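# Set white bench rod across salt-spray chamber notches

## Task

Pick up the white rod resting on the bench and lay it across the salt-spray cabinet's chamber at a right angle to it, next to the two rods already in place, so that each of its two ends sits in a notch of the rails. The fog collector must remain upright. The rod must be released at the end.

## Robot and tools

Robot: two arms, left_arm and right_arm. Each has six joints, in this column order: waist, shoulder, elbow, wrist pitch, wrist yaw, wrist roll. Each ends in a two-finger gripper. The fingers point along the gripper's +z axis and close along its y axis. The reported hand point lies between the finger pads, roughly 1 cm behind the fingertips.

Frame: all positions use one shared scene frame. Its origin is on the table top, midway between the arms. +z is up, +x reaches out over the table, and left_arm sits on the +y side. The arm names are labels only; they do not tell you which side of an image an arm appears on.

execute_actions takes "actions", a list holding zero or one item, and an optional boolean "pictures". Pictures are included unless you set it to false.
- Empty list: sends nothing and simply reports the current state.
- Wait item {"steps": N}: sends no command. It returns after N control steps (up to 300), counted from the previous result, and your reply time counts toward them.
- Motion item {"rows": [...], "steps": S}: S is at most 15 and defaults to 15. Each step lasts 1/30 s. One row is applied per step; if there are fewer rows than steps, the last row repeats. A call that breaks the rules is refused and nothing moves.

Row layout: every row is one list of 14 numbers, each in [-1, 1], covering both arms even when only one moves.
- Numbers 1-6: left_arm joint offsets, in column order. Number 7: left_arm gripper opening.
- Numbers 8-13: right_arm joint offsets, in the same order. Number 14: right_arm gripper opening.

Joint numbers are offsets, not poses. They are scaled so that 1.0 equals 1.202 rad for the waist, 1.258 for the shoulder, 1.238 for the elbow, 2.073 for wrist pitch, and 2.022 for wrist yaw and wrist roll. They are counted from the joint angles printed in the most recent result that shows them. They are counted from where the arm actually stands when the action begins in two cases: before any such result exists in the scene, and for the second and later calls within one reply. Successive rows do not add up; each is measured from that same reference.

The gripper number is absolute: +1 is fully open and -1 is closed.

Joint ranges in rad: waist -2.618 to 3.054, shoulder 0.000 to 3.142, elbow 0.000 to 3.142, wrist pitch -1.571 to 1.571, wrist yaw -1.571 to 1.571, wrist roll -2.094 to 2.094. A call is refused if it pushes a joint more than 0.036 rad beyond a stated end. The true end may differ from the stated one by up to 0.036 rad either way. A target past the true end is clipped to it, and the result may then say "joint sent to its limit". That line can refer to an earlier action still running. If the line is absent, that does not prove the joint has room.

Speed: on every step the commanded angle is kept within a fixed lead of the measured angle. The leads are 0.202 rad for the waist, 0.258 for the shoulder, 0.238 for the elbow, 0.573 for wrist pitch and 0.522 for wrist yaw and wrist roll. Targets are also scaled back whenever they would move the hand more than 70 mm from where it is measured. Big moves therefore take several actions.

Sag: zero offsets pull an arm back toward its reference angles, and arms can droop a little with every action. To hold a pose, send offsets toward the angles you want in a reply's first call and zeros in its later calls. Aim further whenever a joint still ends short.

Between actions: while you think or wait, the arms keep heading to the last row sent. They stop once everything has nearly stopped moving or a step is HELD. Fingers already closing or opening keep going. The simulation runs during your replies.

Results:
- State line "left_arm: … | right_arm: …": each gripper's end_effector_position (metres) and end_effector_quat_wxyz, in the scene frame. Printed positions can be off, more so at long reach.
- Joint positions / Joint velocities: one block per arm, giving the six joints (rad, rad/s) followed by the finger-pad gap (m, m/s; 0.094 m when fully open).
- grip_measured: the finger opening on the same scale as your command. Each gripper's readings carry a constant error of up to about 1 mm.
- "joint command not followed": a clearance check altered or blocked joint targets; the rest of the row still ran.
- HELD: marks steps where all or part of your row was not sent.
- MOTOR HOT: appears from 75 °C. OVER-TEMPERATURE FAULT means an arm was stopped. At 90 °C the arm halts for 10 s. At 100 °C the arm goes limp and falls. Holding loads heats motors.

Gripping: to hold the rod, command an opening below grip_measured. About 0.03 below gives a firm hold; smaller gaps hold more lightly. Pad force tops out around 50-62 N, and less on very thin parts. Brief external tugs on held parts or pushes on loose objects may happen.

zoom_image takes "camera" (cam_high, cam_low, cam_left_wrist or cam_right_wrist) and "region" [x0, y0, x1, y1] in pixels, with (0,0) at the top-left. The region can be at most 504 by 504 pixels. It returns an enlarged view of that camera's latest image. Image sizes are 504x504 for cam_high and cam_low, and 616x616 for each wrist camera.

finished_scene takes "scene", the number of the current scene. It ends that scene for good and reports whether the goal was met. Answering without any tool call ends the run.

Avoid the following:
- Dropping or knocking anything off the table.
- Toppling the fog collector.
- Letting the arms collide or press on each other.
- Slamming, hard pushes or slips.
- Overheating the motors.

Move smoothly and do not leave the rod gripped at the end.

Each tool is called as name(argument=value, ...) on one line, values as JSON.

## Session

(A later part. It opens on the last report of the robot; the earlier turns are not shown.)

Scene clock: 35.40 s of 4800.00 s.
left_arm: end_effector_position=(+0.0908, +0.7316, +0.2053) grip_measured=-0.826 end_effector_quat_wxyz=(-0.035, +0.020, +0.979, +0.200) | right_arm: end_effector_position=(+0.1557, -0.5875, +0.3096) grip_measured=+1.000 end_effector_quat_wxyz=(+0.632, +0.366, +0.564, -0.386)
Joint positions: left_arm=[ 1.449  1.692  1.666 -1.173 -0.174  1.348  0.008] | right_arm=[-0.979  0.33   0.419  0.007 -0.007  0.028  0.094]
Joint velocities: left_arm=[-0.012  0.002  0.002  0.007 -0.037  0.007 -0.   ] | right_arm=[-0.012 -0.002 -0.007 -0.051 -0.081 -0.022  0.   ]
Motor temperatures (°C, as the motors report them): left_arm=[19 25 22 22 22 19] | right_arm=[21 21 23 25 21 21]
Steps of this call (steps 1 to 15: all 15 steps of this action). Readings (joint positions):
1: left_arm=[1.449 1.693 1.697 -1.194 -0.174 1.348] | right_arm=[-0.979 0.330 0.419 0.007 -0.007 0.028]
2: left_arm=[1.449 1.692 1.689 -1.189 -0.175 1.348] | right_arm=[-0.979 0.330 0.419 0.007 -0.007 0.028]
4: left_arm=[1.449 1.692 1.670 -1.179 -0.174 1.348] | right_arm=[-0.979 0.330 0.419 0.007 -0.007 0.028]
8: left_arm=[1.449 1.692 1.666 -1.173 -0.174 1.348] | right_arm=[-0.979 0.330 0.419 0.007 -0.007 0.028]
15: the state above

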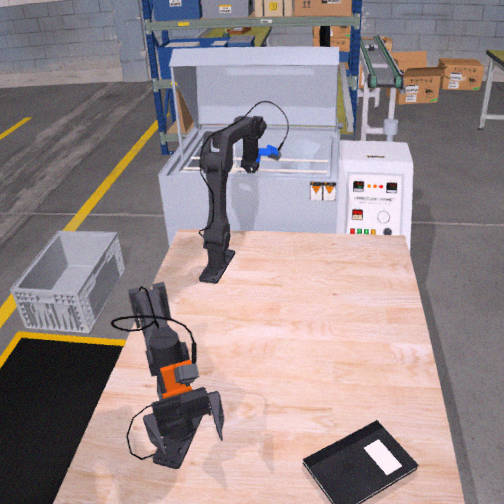

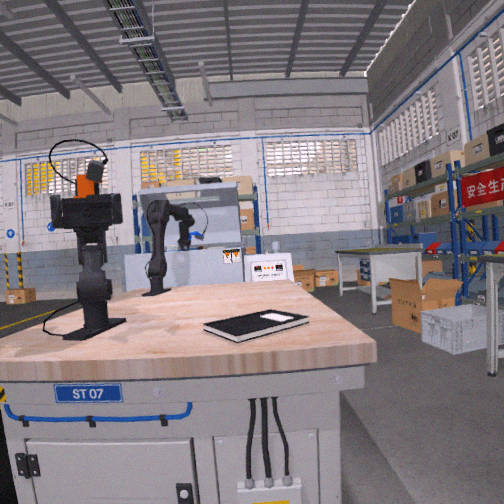

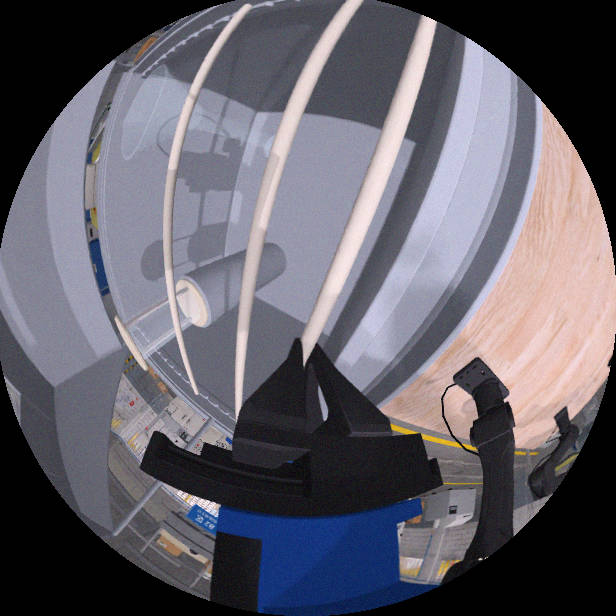

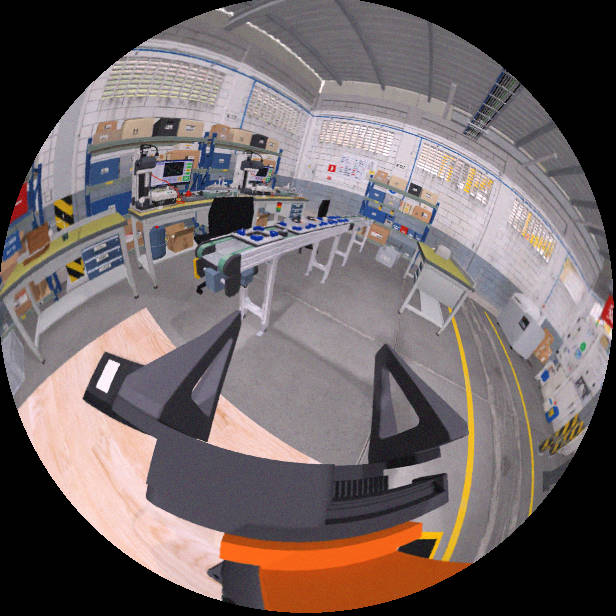

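execute_actions(actions=[{"rows":[[0,0,-0.045,0.018,0.012,0,-0.86,0,0,0,0,0,0,1]]}], pictures=false)

execute_actions(actions=[{"rows":[[0,0,-0.04,0.015,0,0,-0.86,0,0,0,0,0,0,1]]}])

Scene clock: 36.40 s of 4800.00 s.
left_arm: end_effector_position=(+0.0912, +0.7346, +0.2011) grip_measured=-0.826 end_effector_quat_wxyz=(-0.035, +0.019, +0.978, +0.205) | right_arm: end_effector_position=(+0.1557, -0.5875, +0.3096) grip_measured=+1.000 end_effector_quat_wxyz=(+0.632, +0.366, +0.564, -0.386)
Joint positions: left_arm=[ 1.449  1.692  1.645 -1.142 -0.177  1.348  0.008] | right_arm=[-0.979  0.33   0.419  0.007 -0.007  0.028  0.094]
Joint velocities: left_arm=[ 0.002  0.007 -0.012 -0.007  0.022 -0.022 -0.   ] | right_arm=[-0.002 -0.017 -0.007 -0.007  0.037 -0.022  0.   ]
Motor temperatures (°C, as the motors report them): left_arm=[19 25 22 22 22 19] | right_arm=[21 21 23 25 21 21]
Steps of this call (steps 1 to 15: the robot went on to your last target; steps 16 to 30: all 15 steps of this action). Readings (joint positions):
16: left_arm=[1.449 1.692 1.660 -1.167 -0.174 1.348] | right_arm=[-0.979 0.330 0.419 0.007 -0.007 0.028]
17: left_arm=[1.449 1.692 1.653 -1.157 -0.174 1.348] | right_arm=[-0.979 0.330 0.419 0.007 -0.007 0.028]
19: left_arm=[1.449 1.692 1.645 -1.144 -0.177 1.348] | right_arm=[-0.979 0.330 0.419 0.007 -0.007 0.028]
23: left_arm=[1.449 1.692 1.645 -1.142 -0.177 1.348] | right_arm=[-0.979 0.330 0.419 0.007 -0.007 0.028]
30: the state above

Scene clock: 36.90 s of 4800.00 s.
left_arm: end_effector_position=(+0.0910, +0.7360, +0.2011) grip_measured=-0.826 end_effector_quat_wxyz=(-0.035, +0.019, +0.977, +0.211) | right_arm: end_effector_position=(+0.1557, -0.5875, +0.3096) grip_measured=+1.000 end_effector_quat_wxyz=(+0.632, +0.366, +0.564, -0.386)
Joint positions: left_arm=[ 1.449  1.685  1.632 -1.124 -0.18   1.35   0.008] | right_arm=[-0.979  0.33   0.419  0.007 -0.007  0.028  0.094]
Joint velocities: left_arm=[ 0.007  0.007  0.007 -0.007  0.007  0.022 -0.001] | right_arm=[ 0.002  0.002 -0.017  0.022  0.066  0.022  0.   ]
Motor temperatures (°C, as the motors report them): left_arm=[19 25 22 22 22 19] | right_arm=[21 21 24 25 21 21]
Steps of this call (steps 1 to 15: all 15 steps of this action). Readings (joint positions):
1: left_arm=[1.449 1.691 1.642 -1.139 -0.178 1.348] | right_arm=[-0.979 0.330 0.419 0.007 -0.007 0.028]
2: left_arm=[1.449 1.688 1.639 -1.135 -0.179 1.348] | right_arm=[-0.979 0.330 0.419 0.007 -0.007 0.028]
4: left_arm=[1.449 1.686 1.635 -1.131 -0.179 1.348] | right_arm=[-0.979 0.330 0.419 0.007 -0.007 0.028]
8: left_arm=[1.449 1.685 1.633 -1.126 -0.180 1.349] | right_arm=[-0.979 0.330 0.419 0.007 -0.007 0.028]
15: the state above

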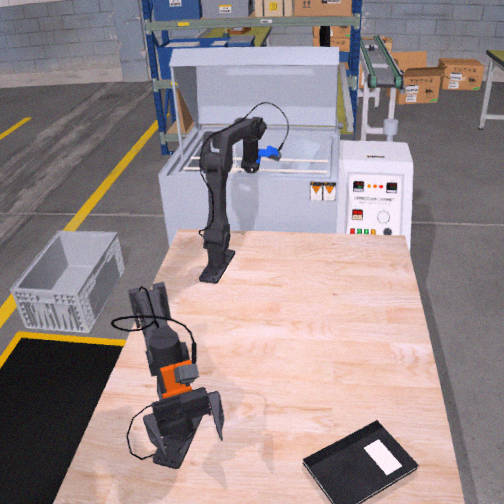

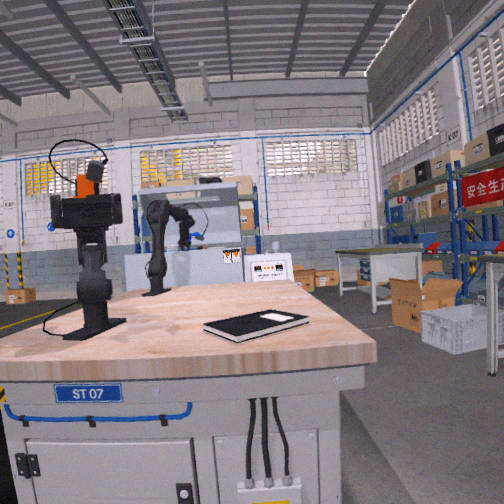

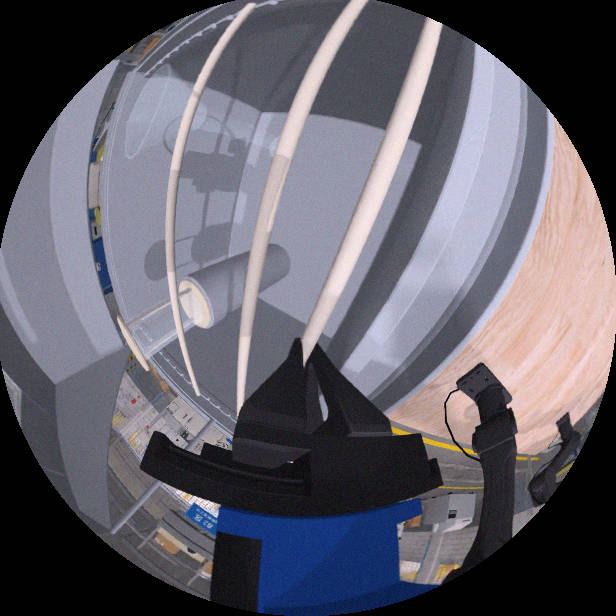

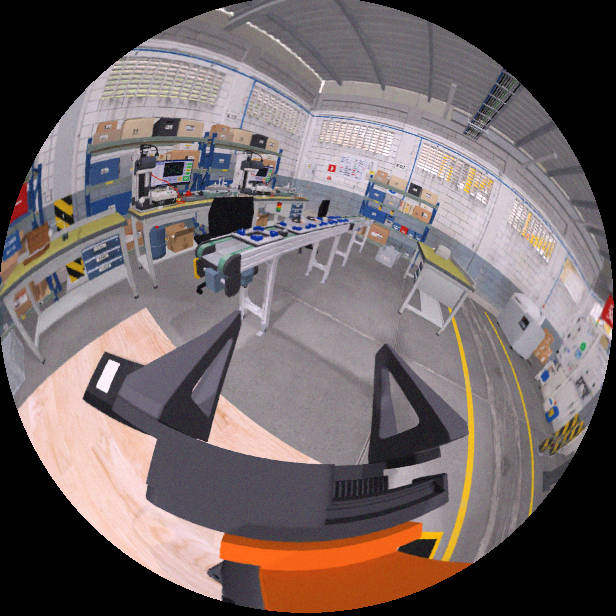

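Resting. Release and rise to inspect.

execute_actions(actions=[{"rows":[[0,0,0.01,0,0,0,-0.86,0,0,0,0,0,0,1],[0,0,0.01,0,0,0,-0.8,0,0,0,0,0,0,1],[0,0,0.01,0,0,0,-0.76,0,0,0,0,0,0,1],[0,0,0.01,0,0,0,-0.7,0,0,0,0,0,0,1],[0,0,0.01,0,0,0,-0.55,0,0,0,0,0,0,1]],"steps":12}], pictures=false)

execute_actions(actions=[{"rows":[[0,0,0.06,-0.03,0,0,-0.55,0,0,0,0,0,0,1],[0,0,0.06,-0.03,0,0,-0.55,0,0,0,0,0,0,1],[0,0,0.12,-0.06,0,0,-0.55,0,0,0,0,0,0,1],[0,0.01,0.12,-0.08,0,0,-0.55,0,0,0,0,0,0,1],[0,0.02,0.18,-0.11,0,0,-0.55,0,0,0,0,0,0,1],[0,0.03,0.18,-0.13,0,0,-0.55,0,0,0,0,0,0,1],[0,0.05,0.25,-0.15,0,0,-0.55,0,0,0,0,0,0,1],[0,0.07,0.25,-0.17,0,0,-0.55,0,0,0,0,0,0,1],[0,0.1,0.4,-0.2,0.08,-0.1,-0.55,0,0,0,0,0,0,1]]}], pictures=false)

execute_actions(actions=[{"rows":[[0,0,0.02,0,0,-0.55,-0.55,0,0,0,0,0,0,1]]}])

Scene clock: 38.90 s of 4800.00 s.
left_arm: end_effector_position=(+0.0919, +0.7415, +0.2036) grip_measured=-0.553 end_effector_quat_wxyz=(-0.034, +0.017, +0.974, +0.223) | right_arm: end_effector_position=(+0.1557, -0.5875, +0.3096) grip_measured=+1.000 end_effector_quat_wxyz=(+0.632, +0.366, +0.564, -0.386)
Joint positions: left_arm=[ 1.449  1.685  1.632 -1.1   -0.185  1.35   0.021] | right_arm=[-0.979  0.33   0.419  0.007 -0.007  0.028  0.094]
Joint velocities: left_arm=[-0.002 -0.027 -0.017 -0.022 -0.037 -0.066  0.001] | right_arm=[-0.007  0.002 -0.017  0.037  0.037 -0.007  0.   ]
Motor temperatures (°C, as the motors report them): left_arm=[19 25 22 23 22 19] | right_arm=[21 21 24 26 21 21]
Steps of this call (steps 1 to 15: the robot went on to your last target; steps 16 to 48: nothing new was sent; steps 49 to 60: all 12 steps of this action). Readings (joint positions):
49: left_arm=[1.449 1.685 1.632 -1.124 -0.180 1.350] | right_arm=[-0.979 0.330 0.419 0.007 -0.007 0.028]
50: left_arm=[1.449 1.685 1.632 -1.124 -0.180 1.350] | right_arm=[-0.979 0.330 0.419 0.007 -0.007 0.028]
52: left_arm=[1.449 1.685 1.632 -1.118 -0.182 1.350] | right_arm=[-0.979 0.330 0.419 0.007 -0.007 0.028]
56: left_arm=[1.449 1.685 1.632 -1.100 -0.185 1.350] | right_arm=[-0.979 0.330 0.419 0.007 -0.007 0.028]
60: the state above

Scene clock: 39.40 s of 4800.00 s.
left_arm: end_effector_position=(+0.1121, +0.7369, +0.2864) grip_measured=-0.553 end_effector_quat_wxyz=(+0.042, -0.044, +0.973, +0.221) | right_arm: end_effector_position=(+0.1557, -0.5875, +0.3096) grip_measured=+1.000 end_effector_quat_wxyz=(+0.632, +0.366, +0.564, -0.386)
Joint positions: left_arm=[ 1.449  1.79   2.108 -1.44  -0.068  1.2    0.021] | right_arm=[-0.979  0.33   0.419  0.007 -0.007  0.028  0.094]
Joint velocities: left_arm=[-0.022  0.002  0.017 -0.315  0.198 -0.3    0.   ] | right_arm=[ 0.007 -0.012 -0.017  0.051 -0.022  0.066  0.   ]
Motor temperatures (°C, as the motors report them): left_arm=[19 25 22 23 22 19] | right_arm=[21 21 24 26 21 21]
Steps of this call (steps 1 to 15: all 15 steps of this action). Readings (joint positions):
1: left_arm=[1.449 1.686 1.641 -1.107 -0.185 1.350] | right_arm=[-0.979 0.330 0.419 0.007 -0.007 0.028]
2: left_arm=[1.449 1.688 1.653 -1.117 -0.185 1.350] | right_arm=[-0.979 0.330 0.419 0.007 -0.007 0.028]
4: left_arm=[1.449 1.695 1.705 -1.161 -0.185 1.350] | right_arm=[-0.979 0.330 0.419 0.007 -0.007 0.028]
8: left_arm=[1.449 1.723 1.871 -1.290 -0.185 1.350] | right_arm=[-0.979 0.330 0.419 0.007 -0.007 0.028]
15: the state above

Scene clock: 39.90 s of 4800.00 s.
left_arm: end_effector_position=(+0.1117, +0.7357, +0.2858) grip_measured=-0.553 end_effector_quat_wxyz=(+0.143, -0.519, +0.825, +0.170) | right_arm: end_effector_position=(+0.1557, -0.5875, +0.3096) grip_measured=+1.000 end_effector_quat_wxyz=(+0.632, +0.366, +0.564, -0.386)
Joint positions: left_arm=[ 1.449  1.79   2.108 -1.446 -0.068  0.166  0.021] | right_arm=[-0.979  0.33   0.419  0.007 -0.007  0.028  0.094]
Joint velocities: left_arm=[-0.002  0.007 -0.002  0.022  0.007 -0.491 -0.001] | right_arm=[ 0.002 -0.022 -0.017 -0.022  0.022  0.007  0.   ]
Motor temperatures (°C, as the motors report them): left_arm=[19 25 22 23 22 19] | right_arm=[21 21 24 26 21 21]
Steps of this call (steps 1 to 15: all 15 steps of this action). Readings (joint positions):
1: left_arm=[1.449 1.790 2.108 -1.446 -0.067 1.116] | right_arm=[-0.979 0.330 0.419 0.007 -0.007 0.028]
2: left_arm=[1.449 1.790 2.108 -1.446 -0.067 1.016] | right_arm=[-0.979 0.330 0.419 0.007 -0.007 0.028]
4: left_arm=[1.449 1.790 2.108 -1.446 -0.068 0.818] | right_arm=[-0.979 0.330 0.419 0.007 -0.007 0.028]
8: left_arm=[1.449 1.790 2.108 -1.446 -0.068 0.434] | right_arm=[-0.979 0.330 0.419 0.007 -0.007 0.028]
15: the state above

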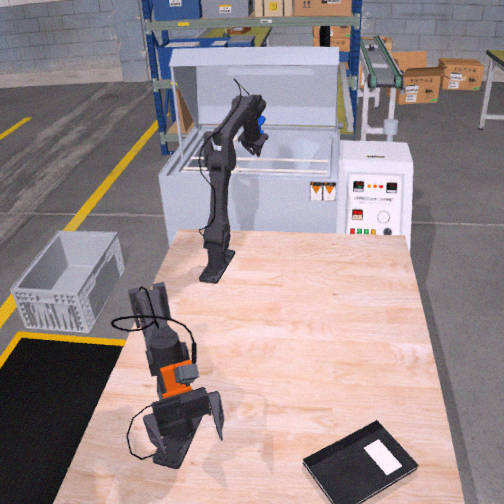

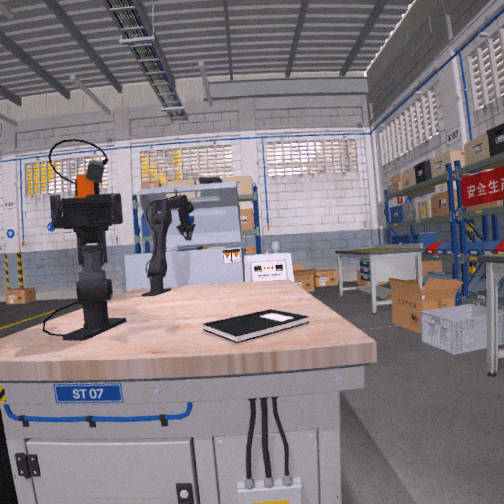

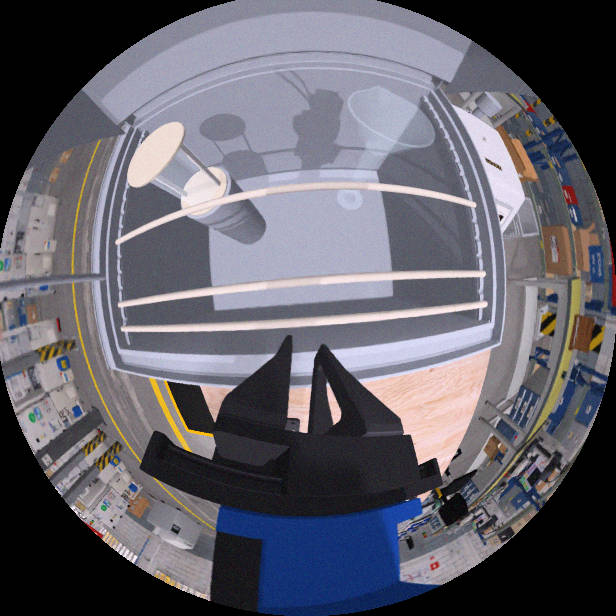

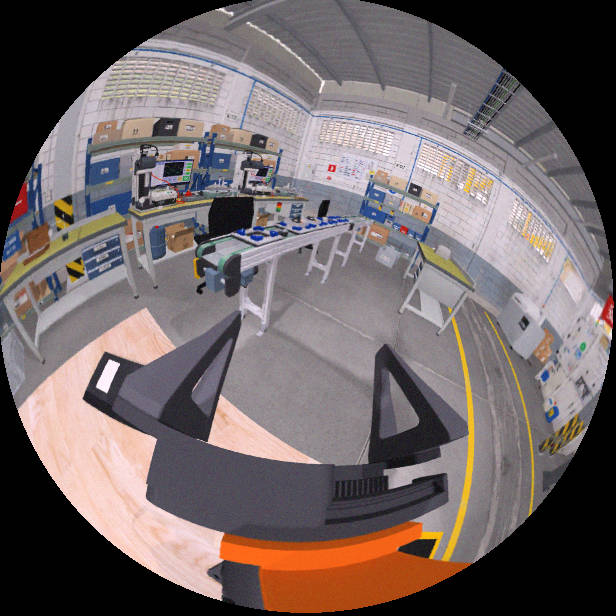

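zoom_image(camera="cam_left_wrist", region=[90,220,210,360])

zoom_image(camera="cam_left_wrist", region=[410,190,530,340])

Region (90, 220, 210, 360) of cam_left_wrist's 616x616 image, scaled by 3.600, with more detail than that image has; it fills the left 432 columns of this view, and the rest is white.

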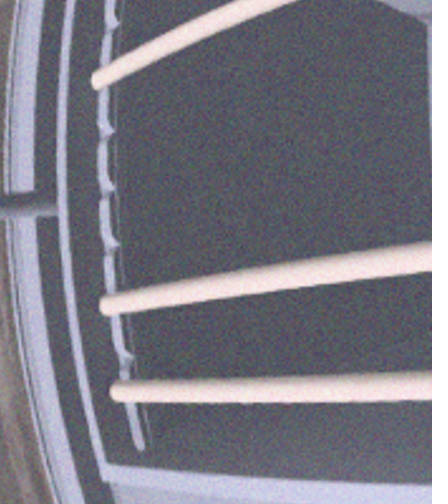

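Region (410, 190, 530, 340) of cam_left_wrist's 616x616 image, scaled by 3.360, with more detail than that image has; it fills the left 403 columns of this view, and the rest is white.

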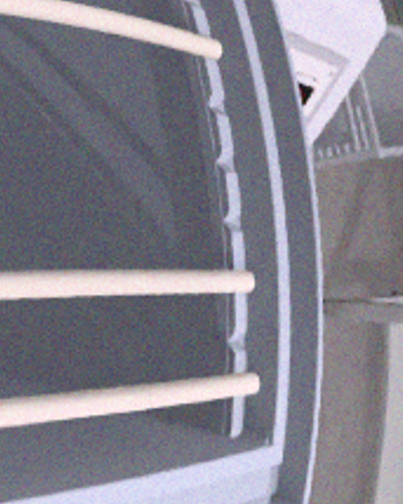

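execute_actions(actions=[{"rows":[[0,-0.075,-0.24,0.1,-0.06,0.63,-0.4,0,0,0,0,0,0,1]]}], pictures=false)

execute_actions(actions=[{"steps":15}], pictures=false)

Scene clock: 42.63 s of 4800.00 s.
left_arm: end_effector_position=(+0.0915, +0.7378, +0.2419) grip_measured=-0.403 end_effector_quat_wxyz=(-0.028, +0.002, +0.974, +0.224) | right_arm: end_effector_position=(+0.1557, -0.5875, +0.3096) grip_measured=+1.000 end_effector_quat_wxyz=(+0.632, +0.366, +0.564, -0.386)
Joint positions: left_arm=[ 1.449  1.709  1.816 -1.256 -0.181  1.318  0.028] | right_arm=[-0.979  0.33   0.419  0.007 -0.007  0.028  0.094]
Joint velocities: left_arm=[-0.012 -0.002 -0.002  0.11   0.022  0.711 -0.   ] | right_arm=[-0.017 -0.012  0.007 -0.007  0.007 -0.022  0.   ]
Motor temperatures (°C, as the motors report them): left_arm=[19 25 22 23 22 19] | right_arm=[21 21 24 26 21 21]
Steps of this call (steps 1 to 30: the robot went on to your last target; steps 31 to 67: nothing new was sent; steps 68 to 82: all 15 steps of this action). Readings (joint positions):
68: left_arm=[1.449 1.769 2.059 -1.399 -0.085 0.180] | right_arm=[-0.979 0.330 0.419 0.007 -0.007 0.028]
69: left_arm=[1.449 1.737 1.981 -1.350 -0.105 0.280] | right_arm=[-0.979 0.330 0.419 0.007 -0.007 0.028]
71: left_arm=[1.449 1.704 1.875 -1.325 -0.133 0.480] | right_arm=[-0.979 0.330 0.419 0.007 -0.007 0.028]
75: left_arm=[1.449 1.709 1.817 -1.294 -0.163 0.882] | right_arm=[-0.979 0.330 0.419 0.007 -0.007 0.028]
82: the state above

Scene clock: 43.13 s of 4800.00 s.
left_arm: end_effector_position=(+0.0911, +0.7402, +0.2431) grip_measured=-0.403 end_effector_quat_wxyz=(-0.043, +0.056, +0.971, +0.228) | right_arm: end_effector_position=(+0.1557, -0.5875, +0.3096) grip_measured=+1.000 end_effector_quat_wxyz=(+0.632, +0.366, +0.564, -0.386)
Joint positions: left_arm=[ 1.449  1.709  1.816 -1.246 -0.187  1.432  0.028] | right_arm=[-0.979  0.33   0.419  0.007 -0.007  0.028  0.094]
Joint velocities: left_arm=[-0.007  0.017 -0.012 -0.037 -0.037  0.081 -0.001] | right_arm=[ 0.007 -0.017 -0.002  0.007 -0.051 -0.095  0.   ]
Motor temperatures (°C, as the motors report them): left_arm=[19 25 22 23 22 19] | right_arm=[21 21 24 26 21 21]
Steps of this call (steps 1 to 15: the robot went on to your last target). Readings (joint positions):
1: left_arm=[1.449 1.709 1.816 -1.255 -0.182 1.341] | right_arm=[-0.979 0.330 0.419 0.007 -0.007 0.028]
2: left_arm=[1.449 1.709 1.816 -1.253 -0.183 1.360] | right_arm=[-0.979 0.330 0.419 0.007 -0.007 0.028]
4: left_arm=[1.449 1.709 1.816 -1.250 -0.184 1.388] | right_arm=[-0.979 0.330 0.419 0.007 -0.007 0.028]
8: left_arm=[1.449 1.709 1.816 -1.248 -0.186 1.416] | right_arm=[-0.979 0.330 0.419 0.007 -0.007 0.028]
15: the state above

execute_actions(actions=[{"rows":[[0,-0.01,-0.03,0.015,0,-0.04,-0.4,0,0,0,0,0,0,1],[0,-0.015,-0.05,0.03,0,-0.04,-0.4,0,0,0,0,0,0,1],[0,-0.02,-0.07,0.04,0,-0.04,-0.4,0,0,0,0,0,0,1],[0,-0.025,-0.09,0.05,0,-0.04,-0.4,0,0,0,0,0,0,1],[0,-0.028,-0.11,0.055,0,-0.04,-0.4,0,0,0,0,0,0,1],[0,-0.028,-0.13,0.06,0,-0.04,-0.4,0,0,0,0,0,0,1],[0,-0.028,-0.158,0.062,0,-0.04,-0.4,0,0,0,0,0,0,1]]}], pictures=false)

execute_actions(actions=[{"steps":10}])

Scene clock: 44.37 s of 4800.00 s.
left_arm: end_effector_position=(+0.0908, +0.7435, +0.2072) grip_measured=-0.403 end_effector_quat_wxyz=(-0.039, +0.023, +0.973, +0.227) | right_arm: end_effector_position=(+0.1557, -0.5875, +0.3096) grip_measured=+1.000 end_effector_quat_wxyz=(+0.632, +0.366, +0.564, -0.386)
Joint positions: left_arm=[ 1.449  1.688  1.647 -1.104 -0.194  1.364  0.028] | right_arm=[-0.979  0.33   0.419  0.007 -0.007  0.028  0.094]
Joint velocities: left_arm=[-0.002 -0.002 -0.007 -0.022  0.007 -0.022 -0.001] | right_arm=[-0.002  0.012 -0.002  0.081  0.007 -0.066  0.   ]
Motor temperatures (°C, as the motors report them): left_arm=[19 25 22 23 22 19] | right_arm=[21 21 24 26 21 21]
Steps of this call (steps 1 to 15: the robot went on to your last target; steps 16 to 22: nothing new was sent; steps 23 to 37: all 15 steps of this action). Readings (joint positions):
23: left_arm=[1.449 1.709 1.813 -1.242 -0.187 1.424] | right_arm=[-0.979 0.330 0.419 0.007 -0.007 0.028]
24: left_arm=[1.449 1.707 1.804 -1.231 -0.187 1.411] | right_arm=[-0.979 0.330 0.419 0.007 -0.007 0.028]
26: left_arm=[1.449 1.699 1.767 -1.200 -0.187 1.394] | right_arm=[-0.979 0.330 0.419 0.007 -0.007 0.028]
30: left_arm=[1.449 1.688 1.669 -1.142 -0.191 1.374] | right_arm=[-0.979 0.330 0.419 0.007 -0.007 0.028]
37: the state above

Scene clock: 44.70 s of 4800.00 s.
left_arm: end_effector_position=(+0.0908, +0.7436, +0.2070) grip_measured=-0.403 end_effector_quat_wxyz=(-0.039, +0.022, +0.973, +0.227) | right_arm: end_effector_position=(+0.1557, -0.5875, +0.3096) grip_measured=+1.000 end_effector_quat_wxyz=(+0.632, +0.366, +0.564, -0.386)
Joint positions: left_arm=[ 1.449  1.688  1.646 -1.104 -0.194  1.362  0.028] | right_arm=[-0.979  0.33   0.419  0.007 -0.007  0.028  0.094]
Joint velocities: left_arm=[ 0.012  0.002 -0.012 -0.007 -0.022 -0.081  0.   ] | right_arm=[-0.002  0.002  0.007  0.022 -0.051  0.095  0.   ]
Motor temperatures (°C, as the motors report them): left_arm=[19 25 22 23 22 19] | right_arm=[21 21 24 26 21 21]
Steps of this call (steps 1 to 10: the robot went on to your last target). Readings (joint positions):
1: left_arm=[1.449 1.688 1.646 -1.104 -0.194 1.363] | right_arm=[-0.979 0.330 0.419 0.007 -0.007 0.028]
2: left_arm=[1.449 1.688 1.646 -1.104 -0.194 1.363] | right_arm=[-0.979 0.330 0.419 0.007 -0.007 0.028]
4: left_arm=[1.449 1.688 1.646 -1.104 -0.194 1.362] | right_arm=[-0.979 0.330 0.419 0.007 -0.007 0.028]
8: left_arm=[1.449 1.688 1.646 -1.104 -0.194 1.362] | right_arm=[-0.979 0.330 0.419 0.007 -0.007 0.028]
10: the state above

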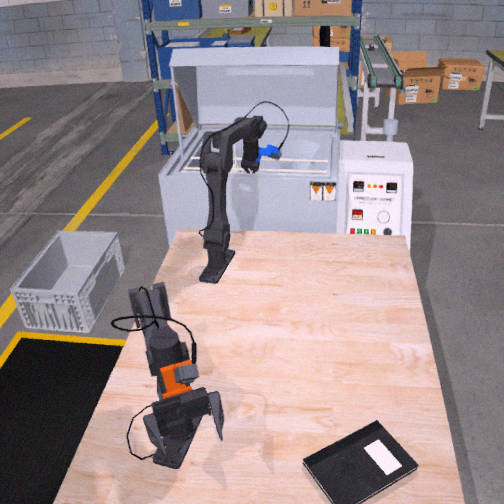

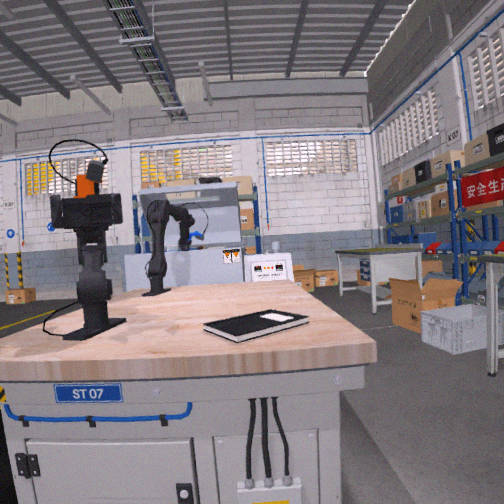

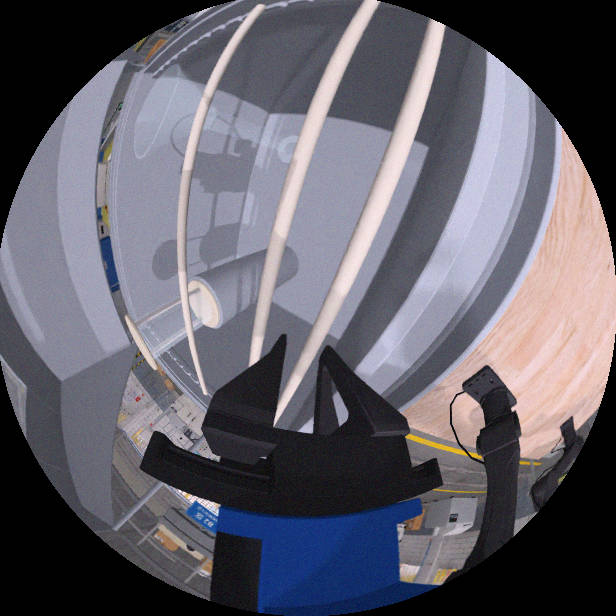

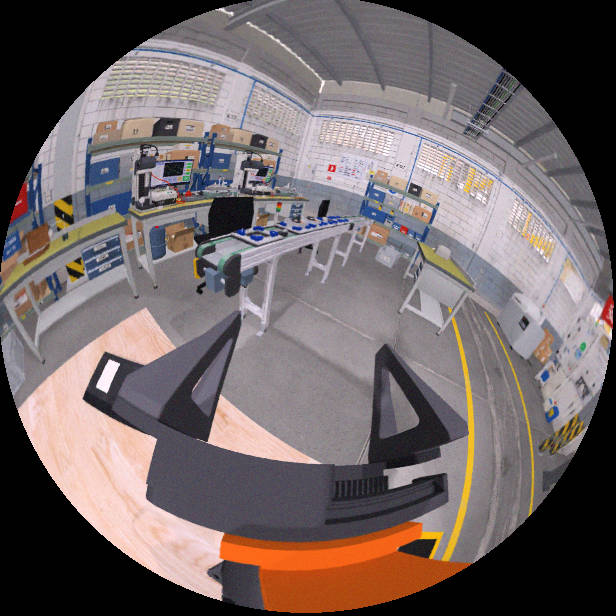

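execute_actions(actions=[{"rows":[[0,0,-0.02,-0.015,0,0,-0.4,0,0,0,0,0,0,1],[0,0,-0.02,-0.015,0,0,-0.4,0,0,0,0,0,0,1],[0,0,-0.02,-0.025,0,0,-0.4,0,0,0,0,0,0,1],[0,0,-0.02,-0.025,0,0,-0.4,0,0,0,0,0,0,1],[0,0,-0.02,-0.035,0,0,-0.4,0,0,0,0,0,0,1],[0,0,-0.02,-0.035,0,0,-0.4,0,0,0,0,0,0,1],[0,0,-0.02,-0.045,0,0,-0.4,0,0,0,0,0,0,1]]}])

Scene clock: 45.87 s of 4800.00 s.
left_arm: end_effector_position=(+0.0905, +0.7430, +0.2068) grip_measured=-0.403 end_effector_quat_wxyz=(-0.040, +0.022, +0.973, +0.226) | right_arm: end_effector_position=(+0.1557, -0.5875, +0.3096) grip_measured=+1.000 end_effector_quat_wxyz=(+0.632, +0.366, +0.564, -0.386)
Joint positions: left_arm=[ 1.449  1.688  1.646 -1.106 -0.195  1.361  0.028] | right_arm=[-0.979  0.33   0.419  0.007 -0.007  0.028  0.094]
Joint velocities: left_arm=[ 0.012  0.022  0.012 -0.007  0.037 -0.066 -0.   ] | right_arm=[ 0.007 -0.007 -0.002 -0.007 -0.081 -0.066  0.   ]
Motor temperatures (°C, as the motors report them): left_arm=[19 25 22 23 22 19] | right_arm=[21 21 24 26 21 21]
Steps of this call (steps 1 to 15: the robot went on to your last target; steps 16 to 20: nothing new was sent; steps 21 to 35: all 15 steps of this action). Readings (joint positions):
21: left_arm=[1.449 1.688 1.646 -1.104 -0.194 1.361] | right_arm=[-0.979 0.330 0.419 0.007 -0.007 0.028]
22: left_arm=[1.449 1.688 1.646 -1.104 -0.194 1.361] | right_arm=[-0.979 0.330 0.419 0.007 -0.007 0.028]
24: left_arm=[1.449 1.688 1.646 -1.104 -0.194 1.361] | right_arm=[-0.979 0.330 0.419 0.007 -0.007 0.028]
28: left_arm=[1.449 1.688 1.646 -1.106 -0.195 1.361] | right_arm=[-0.979 0.330 0.419 0.007 -0.007 0.028]
35: the state above

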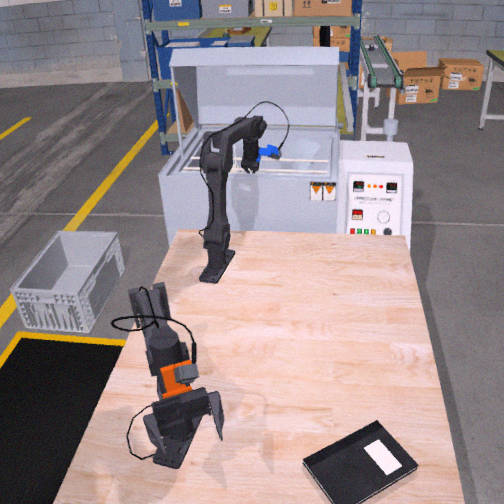

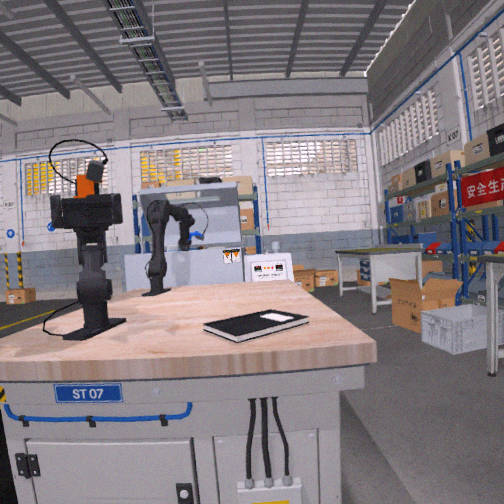

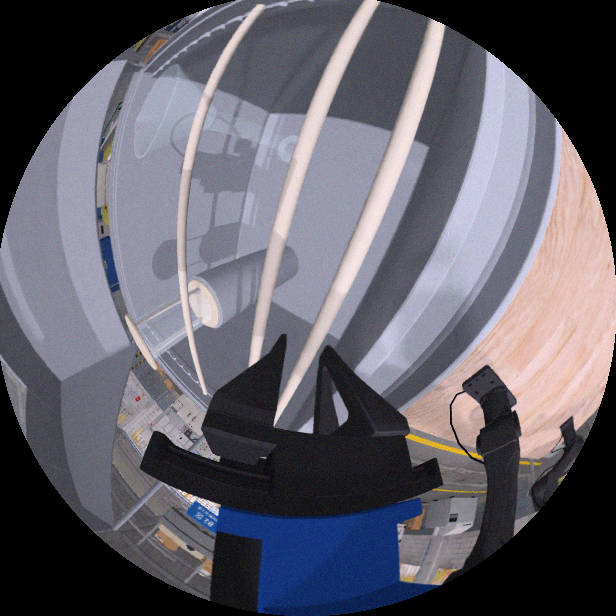

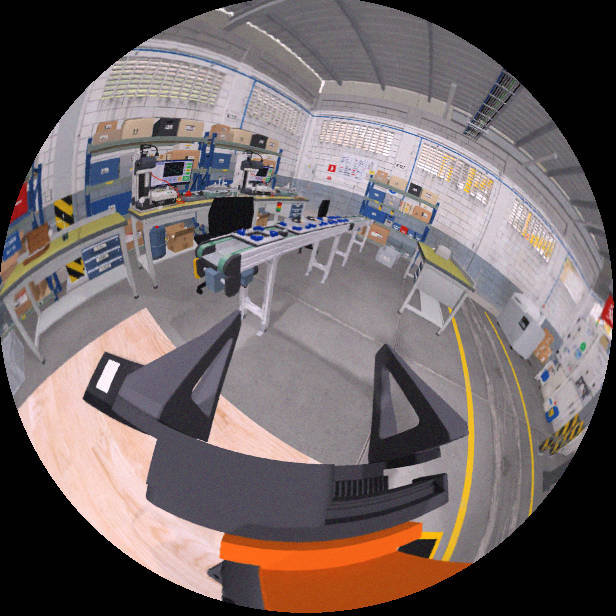

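execute_actions(actions=[{"rows":[[0,0,0.08,-0.03,0,0,-0.4,0,0,0,0,0,0,1],[0,0,0.08,-0.04,0,0,-0.4,0,0,0,0,0,0,1],[0,0,0.14,-0.06,0,0,-0.4,0,0,0,0,0,0,1],[0,0,0.14,-0.08,0,0,-0.4,0,0,0,0,0,0,1],[0,0.02,0.2,-0.11,0,0,-0.4,0,0,0,0,0,0,1],[0,0.04,0.24,-0.13,0,0,-0.4,0,0,0,0,0,0,1],[0.035,0.07,0.29,-0.15,0.06,0,-1,0,0,0,0,0,0,1],[0.035,0.1,0.34,-0.17,0.06,0,-1,0,0,0,0,0,0,1],[0.035,0.13,0.4,-0.18,0.06,0,-1,0,0,0,0,0,0,1],[0.035,0.15,0.4,-0.18,0.06,0,-1,0,0,0,0,0,0,1],[0.035,0.18,0.4,-0.18,0.06,0,-1,0,0,0,0,0,0,1]]}], pictures=false)

execute_actions(actions=[{"steps":20}])

Scene clock: 48.33 s of 4800.00 s.
left_arm: end_effector_position=(+0.0980, +0.7645, +0.2609) grip_measured=-0.988 end_effector_quat_wxyz=(-0.002, +0.014, +0.978, +0.208) | right_arm: end_effector_position=(+0.1557, -0.5875, +0.3096) grip_measured=+1.000 end_effector_quat_wxyz=(+0.632, +0.366, +0.564, -0.386)
Joint positions: left_arm=[ 1.486  1.885  2.134 -1.412 -0.103  1.361  0.001] | right_arm=[-0.979  0.33   0.419  0.007 -0.007  0.028  0.094]
Joint velocities: left_arm=[-0.002  0.549 -0.022 -0.359  0.095 -0.066  0.   ] | right_arm=[ 0.017 -0.017 -0.002  0.007  0.022  0.051  0.   ]
Motor temperatures (°C, as the motors report them): left_arm=[19 25 22 23 22 19] | right_arm=[21 21 24 26 21 21]
Steps of this call (steps 1 to 15: the robot went on to your last target; steps 16 to 59: nothing new was sent; steps 60 to 74: all 15 steps of this action). Readings (joint positions):
60: left_arm=[1.449 1.691 1.659 -1.115 -0.195 1.361] | right_arm=[-0.979 0.330 0.419 0.007 -0.007 0.028]
61: left_arm=[1.449 1.695 1.678 -1.128 -0.195 1.361] | right_arm=[-0.979 0.330 0.419 0.007 -0.007 0.028]
63: left_arm=[1.449 1.700 1.738 -1.169 -0.195 1.361] | right_arm=[-0.979 0.330 0.419 0.007 -0.007 0.028]
67: left_arm=[1.461 1.740 1.951 -1.303 -0.156 1.361] | right_arm=[-0.979 0.330 0.419 0.007 -0.007 0.028]
74: the state above

Scene clock: 49.00 s of 4800.00 s.
left_arm: end_effector_position=(+0.0989, +0.7581, +0.2390) grip_measured=-0.988 end_effector_quat_wxyz=(-0.006, +0.018, +0.987, +0.162) | right_arm: end_effector_position=(+0.1557, -0.5875, +0.3096) grip_measured=+1.000 end_effector_quat_wxyz=(+0.632, +0.366, +0.564, -0.386)
Joint positions: left_arm=[ 1.486  1.928  2.134 -1.462 -0.089  1.361  0.001] | right_arm=[-0.979  0.33   0.419  0.007 -0.007  0.028  0.094]
Joint velocities: left_arm=[ 0.012 -0.017 -0.007  0.007  0.022 -0.081  0.002] | right_arm=[-0.012  0.012 -0.002  0.022 -0.022  0.022  0.   ]
Motor temperatures (°C, as the motors report them): left_arm=[19 25 22 23 22 19] | right_arm=[21 21 24 26 21 21]
Steps of this call (steps 1 to 20: the robot went on to your last target). Readings (joint positions):
1: left_arm=[1.486 1.901 2.134 -1.423 -0.100 1.361] | right_arm=[-0.979 0.330 0.419 0.007 -0.007 0.028]
2: left_arm=[1.486 1.915 2.134 -1.431 -0.098 1.361] | right_arm=[-0.979 0.330 0.419 0.007 -0.007 0.028]
4: left_arm=[1.486 1.928 2.134 -1.443 -0.094 1.361] | right_arm=[-0.979 0.330 0.419 0.007 -0.007 0.028]
8: left_arm=[1.486 1.928 2.134 -1.456 -0.091 1.361] | right_arm=[-0.979 0.330 0.419 0.007 -0.007 0.028]
20: the state above

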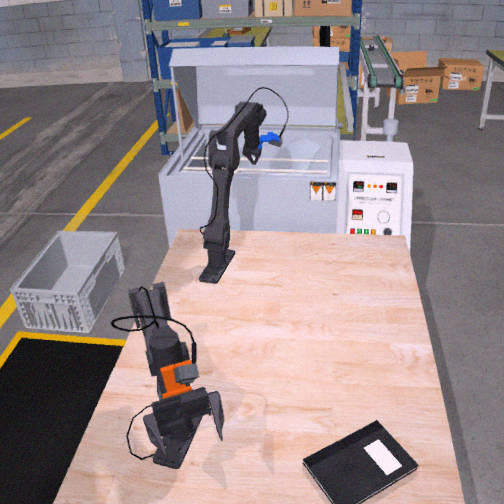

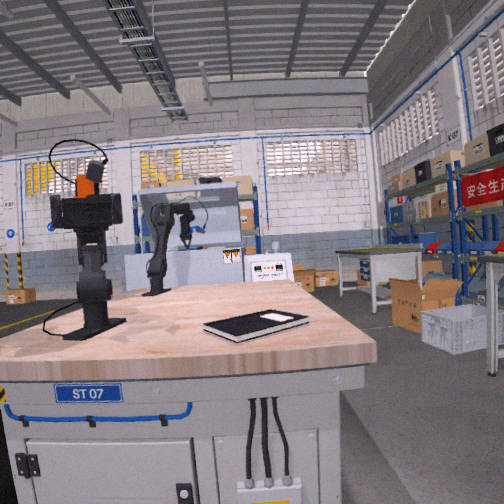

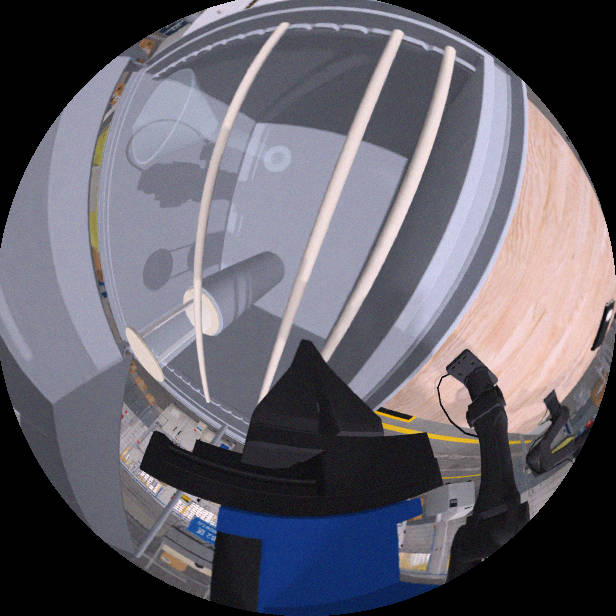

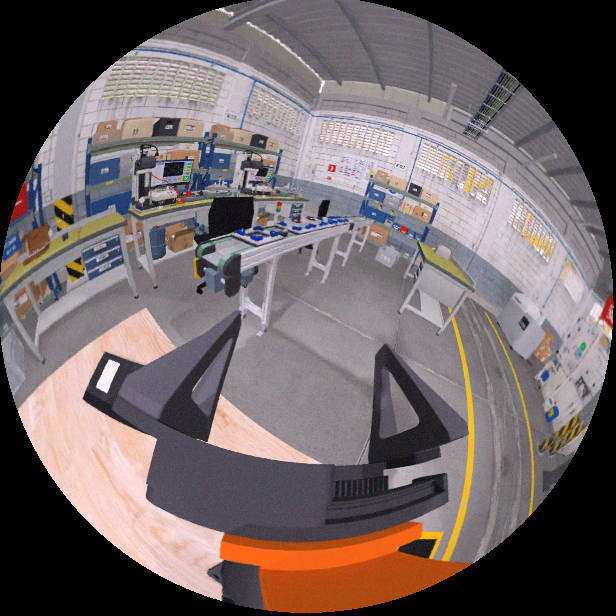

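zoom_image(camera="cam_left_wrist", region=[270,10,510,110])

execute_actions(actions=[{"rows":[[0,0.015,0,0,0,0,-1,0,0,0,0,0,0,1],[0,0.025,0,0,0,0,-1,0,0,0,0,0,0,1],[0,0.035,0,0,0,0,-1,0,0,0,0,0,0,1],[0,0.045,0,0,0,0,-1,0,0,0,0,0,0,1],[0,0.055,0,0,0,0,-1,0,0,0,0,0,0,1],[0,0.065,0,0.005,0,0,-1,0,0,0,0,0,0,1]]}])

Region (270, 10, 510, 110) of cam_left_wrist's 616x616 image, scaled by 2.100, with more detail than that image has; it fills the top 210 rows of this view, and the rest is white.

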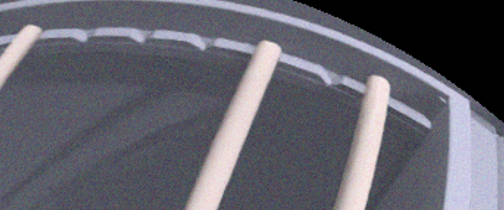

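Scene clock: 50.07 s of 4800.00 s.
left_arm: end_effector_position=(+0.1014, +0.7673, +0.2043) grip_measured=-0.988 end_effector_quat_wxyz=(-0.016, +0.020, +0.992, +0.122) | right_arm: end_effector_position=(+0.1557, -0.5875, +0.3096) grip_measured=+1.000 end_effector_quat_wxyz=(+0.632, +0.366, +0.564, -0.386)
Joint positions: left_arm=[ 1.486  2.015  2.134 -1.46  -0.089  1.361  0.001] | right_arm=[-0.979  0.33   0.419  0.007 -0.007  0.028  0.094]
Joint velocities: left_arm=[ 0.002 -0.012  0.002 -0.066 -0.037 -0.007  0.001] | right_arm=[-0.007  0.027  0.002  0.081  0.007  0.022  0.   ]
Motor temperatures (°C, as the motors report them): left_arm=[19 25 22 23 22 19] | right_arm=[21 21 24 26 21 21]
Steps of this call (steps 1 to 15: the robot went on to your last target; steps 16 to 17: nothing new was sent; steps 18 to 32: all 15 steps of this action). Readings (joint positions):
18: left_arm=[1.486 1.928 2.134 -1.463 -0.089 1.361] | right_arm=[-0.979 0.330 0.419 0.007 -0.007 0.028]
19: left_arm=[1.486 1.930 2.134 -1.463 -0.089 1.361] | right_arm=[-0.979 0.330 0.419 0.007 -0.007 0.028]
21: left_arm=[1.486 1.938 2.134 -1.463 -0.089 1.361] | right_arm=[-0.979 0.330 0.419 0.007 -0.007 0.028]
25: left_arm=[1.486 1.983 2.134 -1.462 -0.089 1.361] | right_arm=[-0.979 0.330 0.419 0.007 -0.007 0.028]
32: the state above

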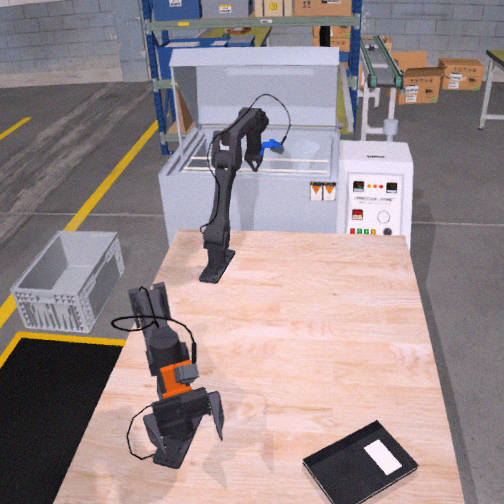

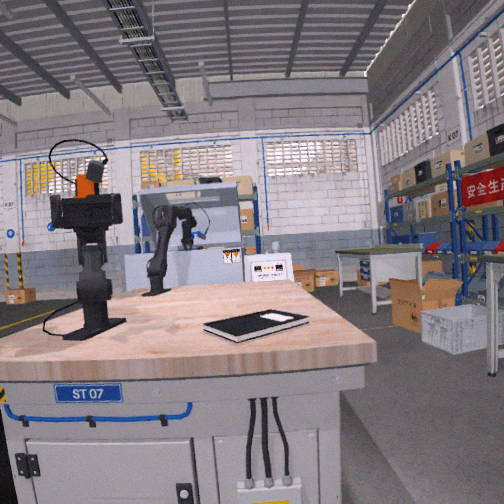

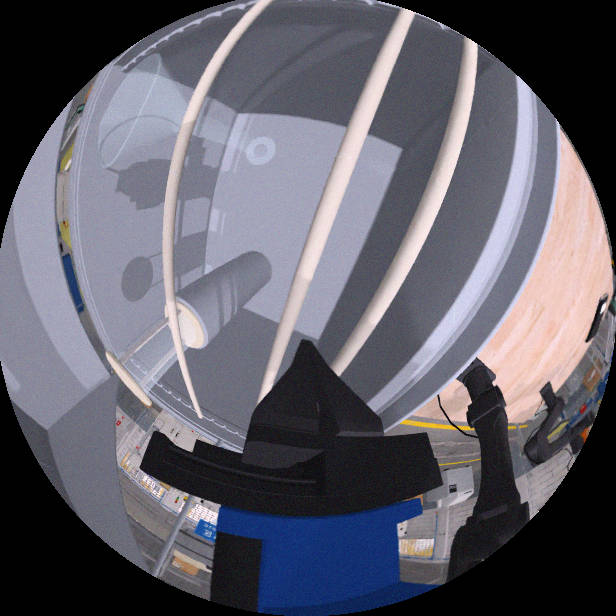

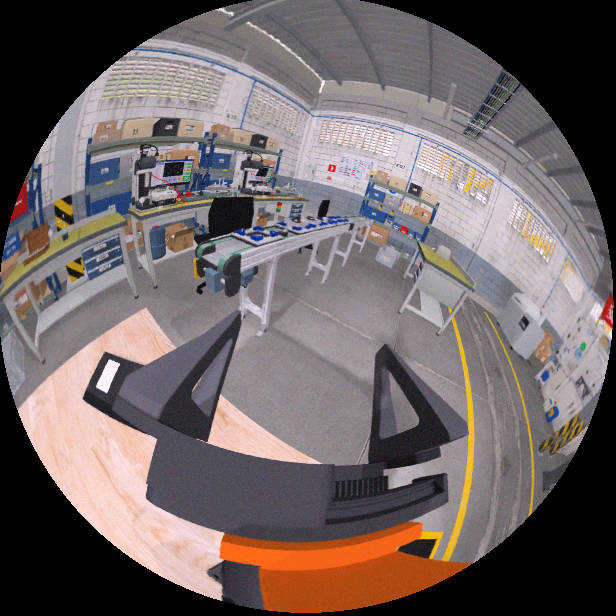

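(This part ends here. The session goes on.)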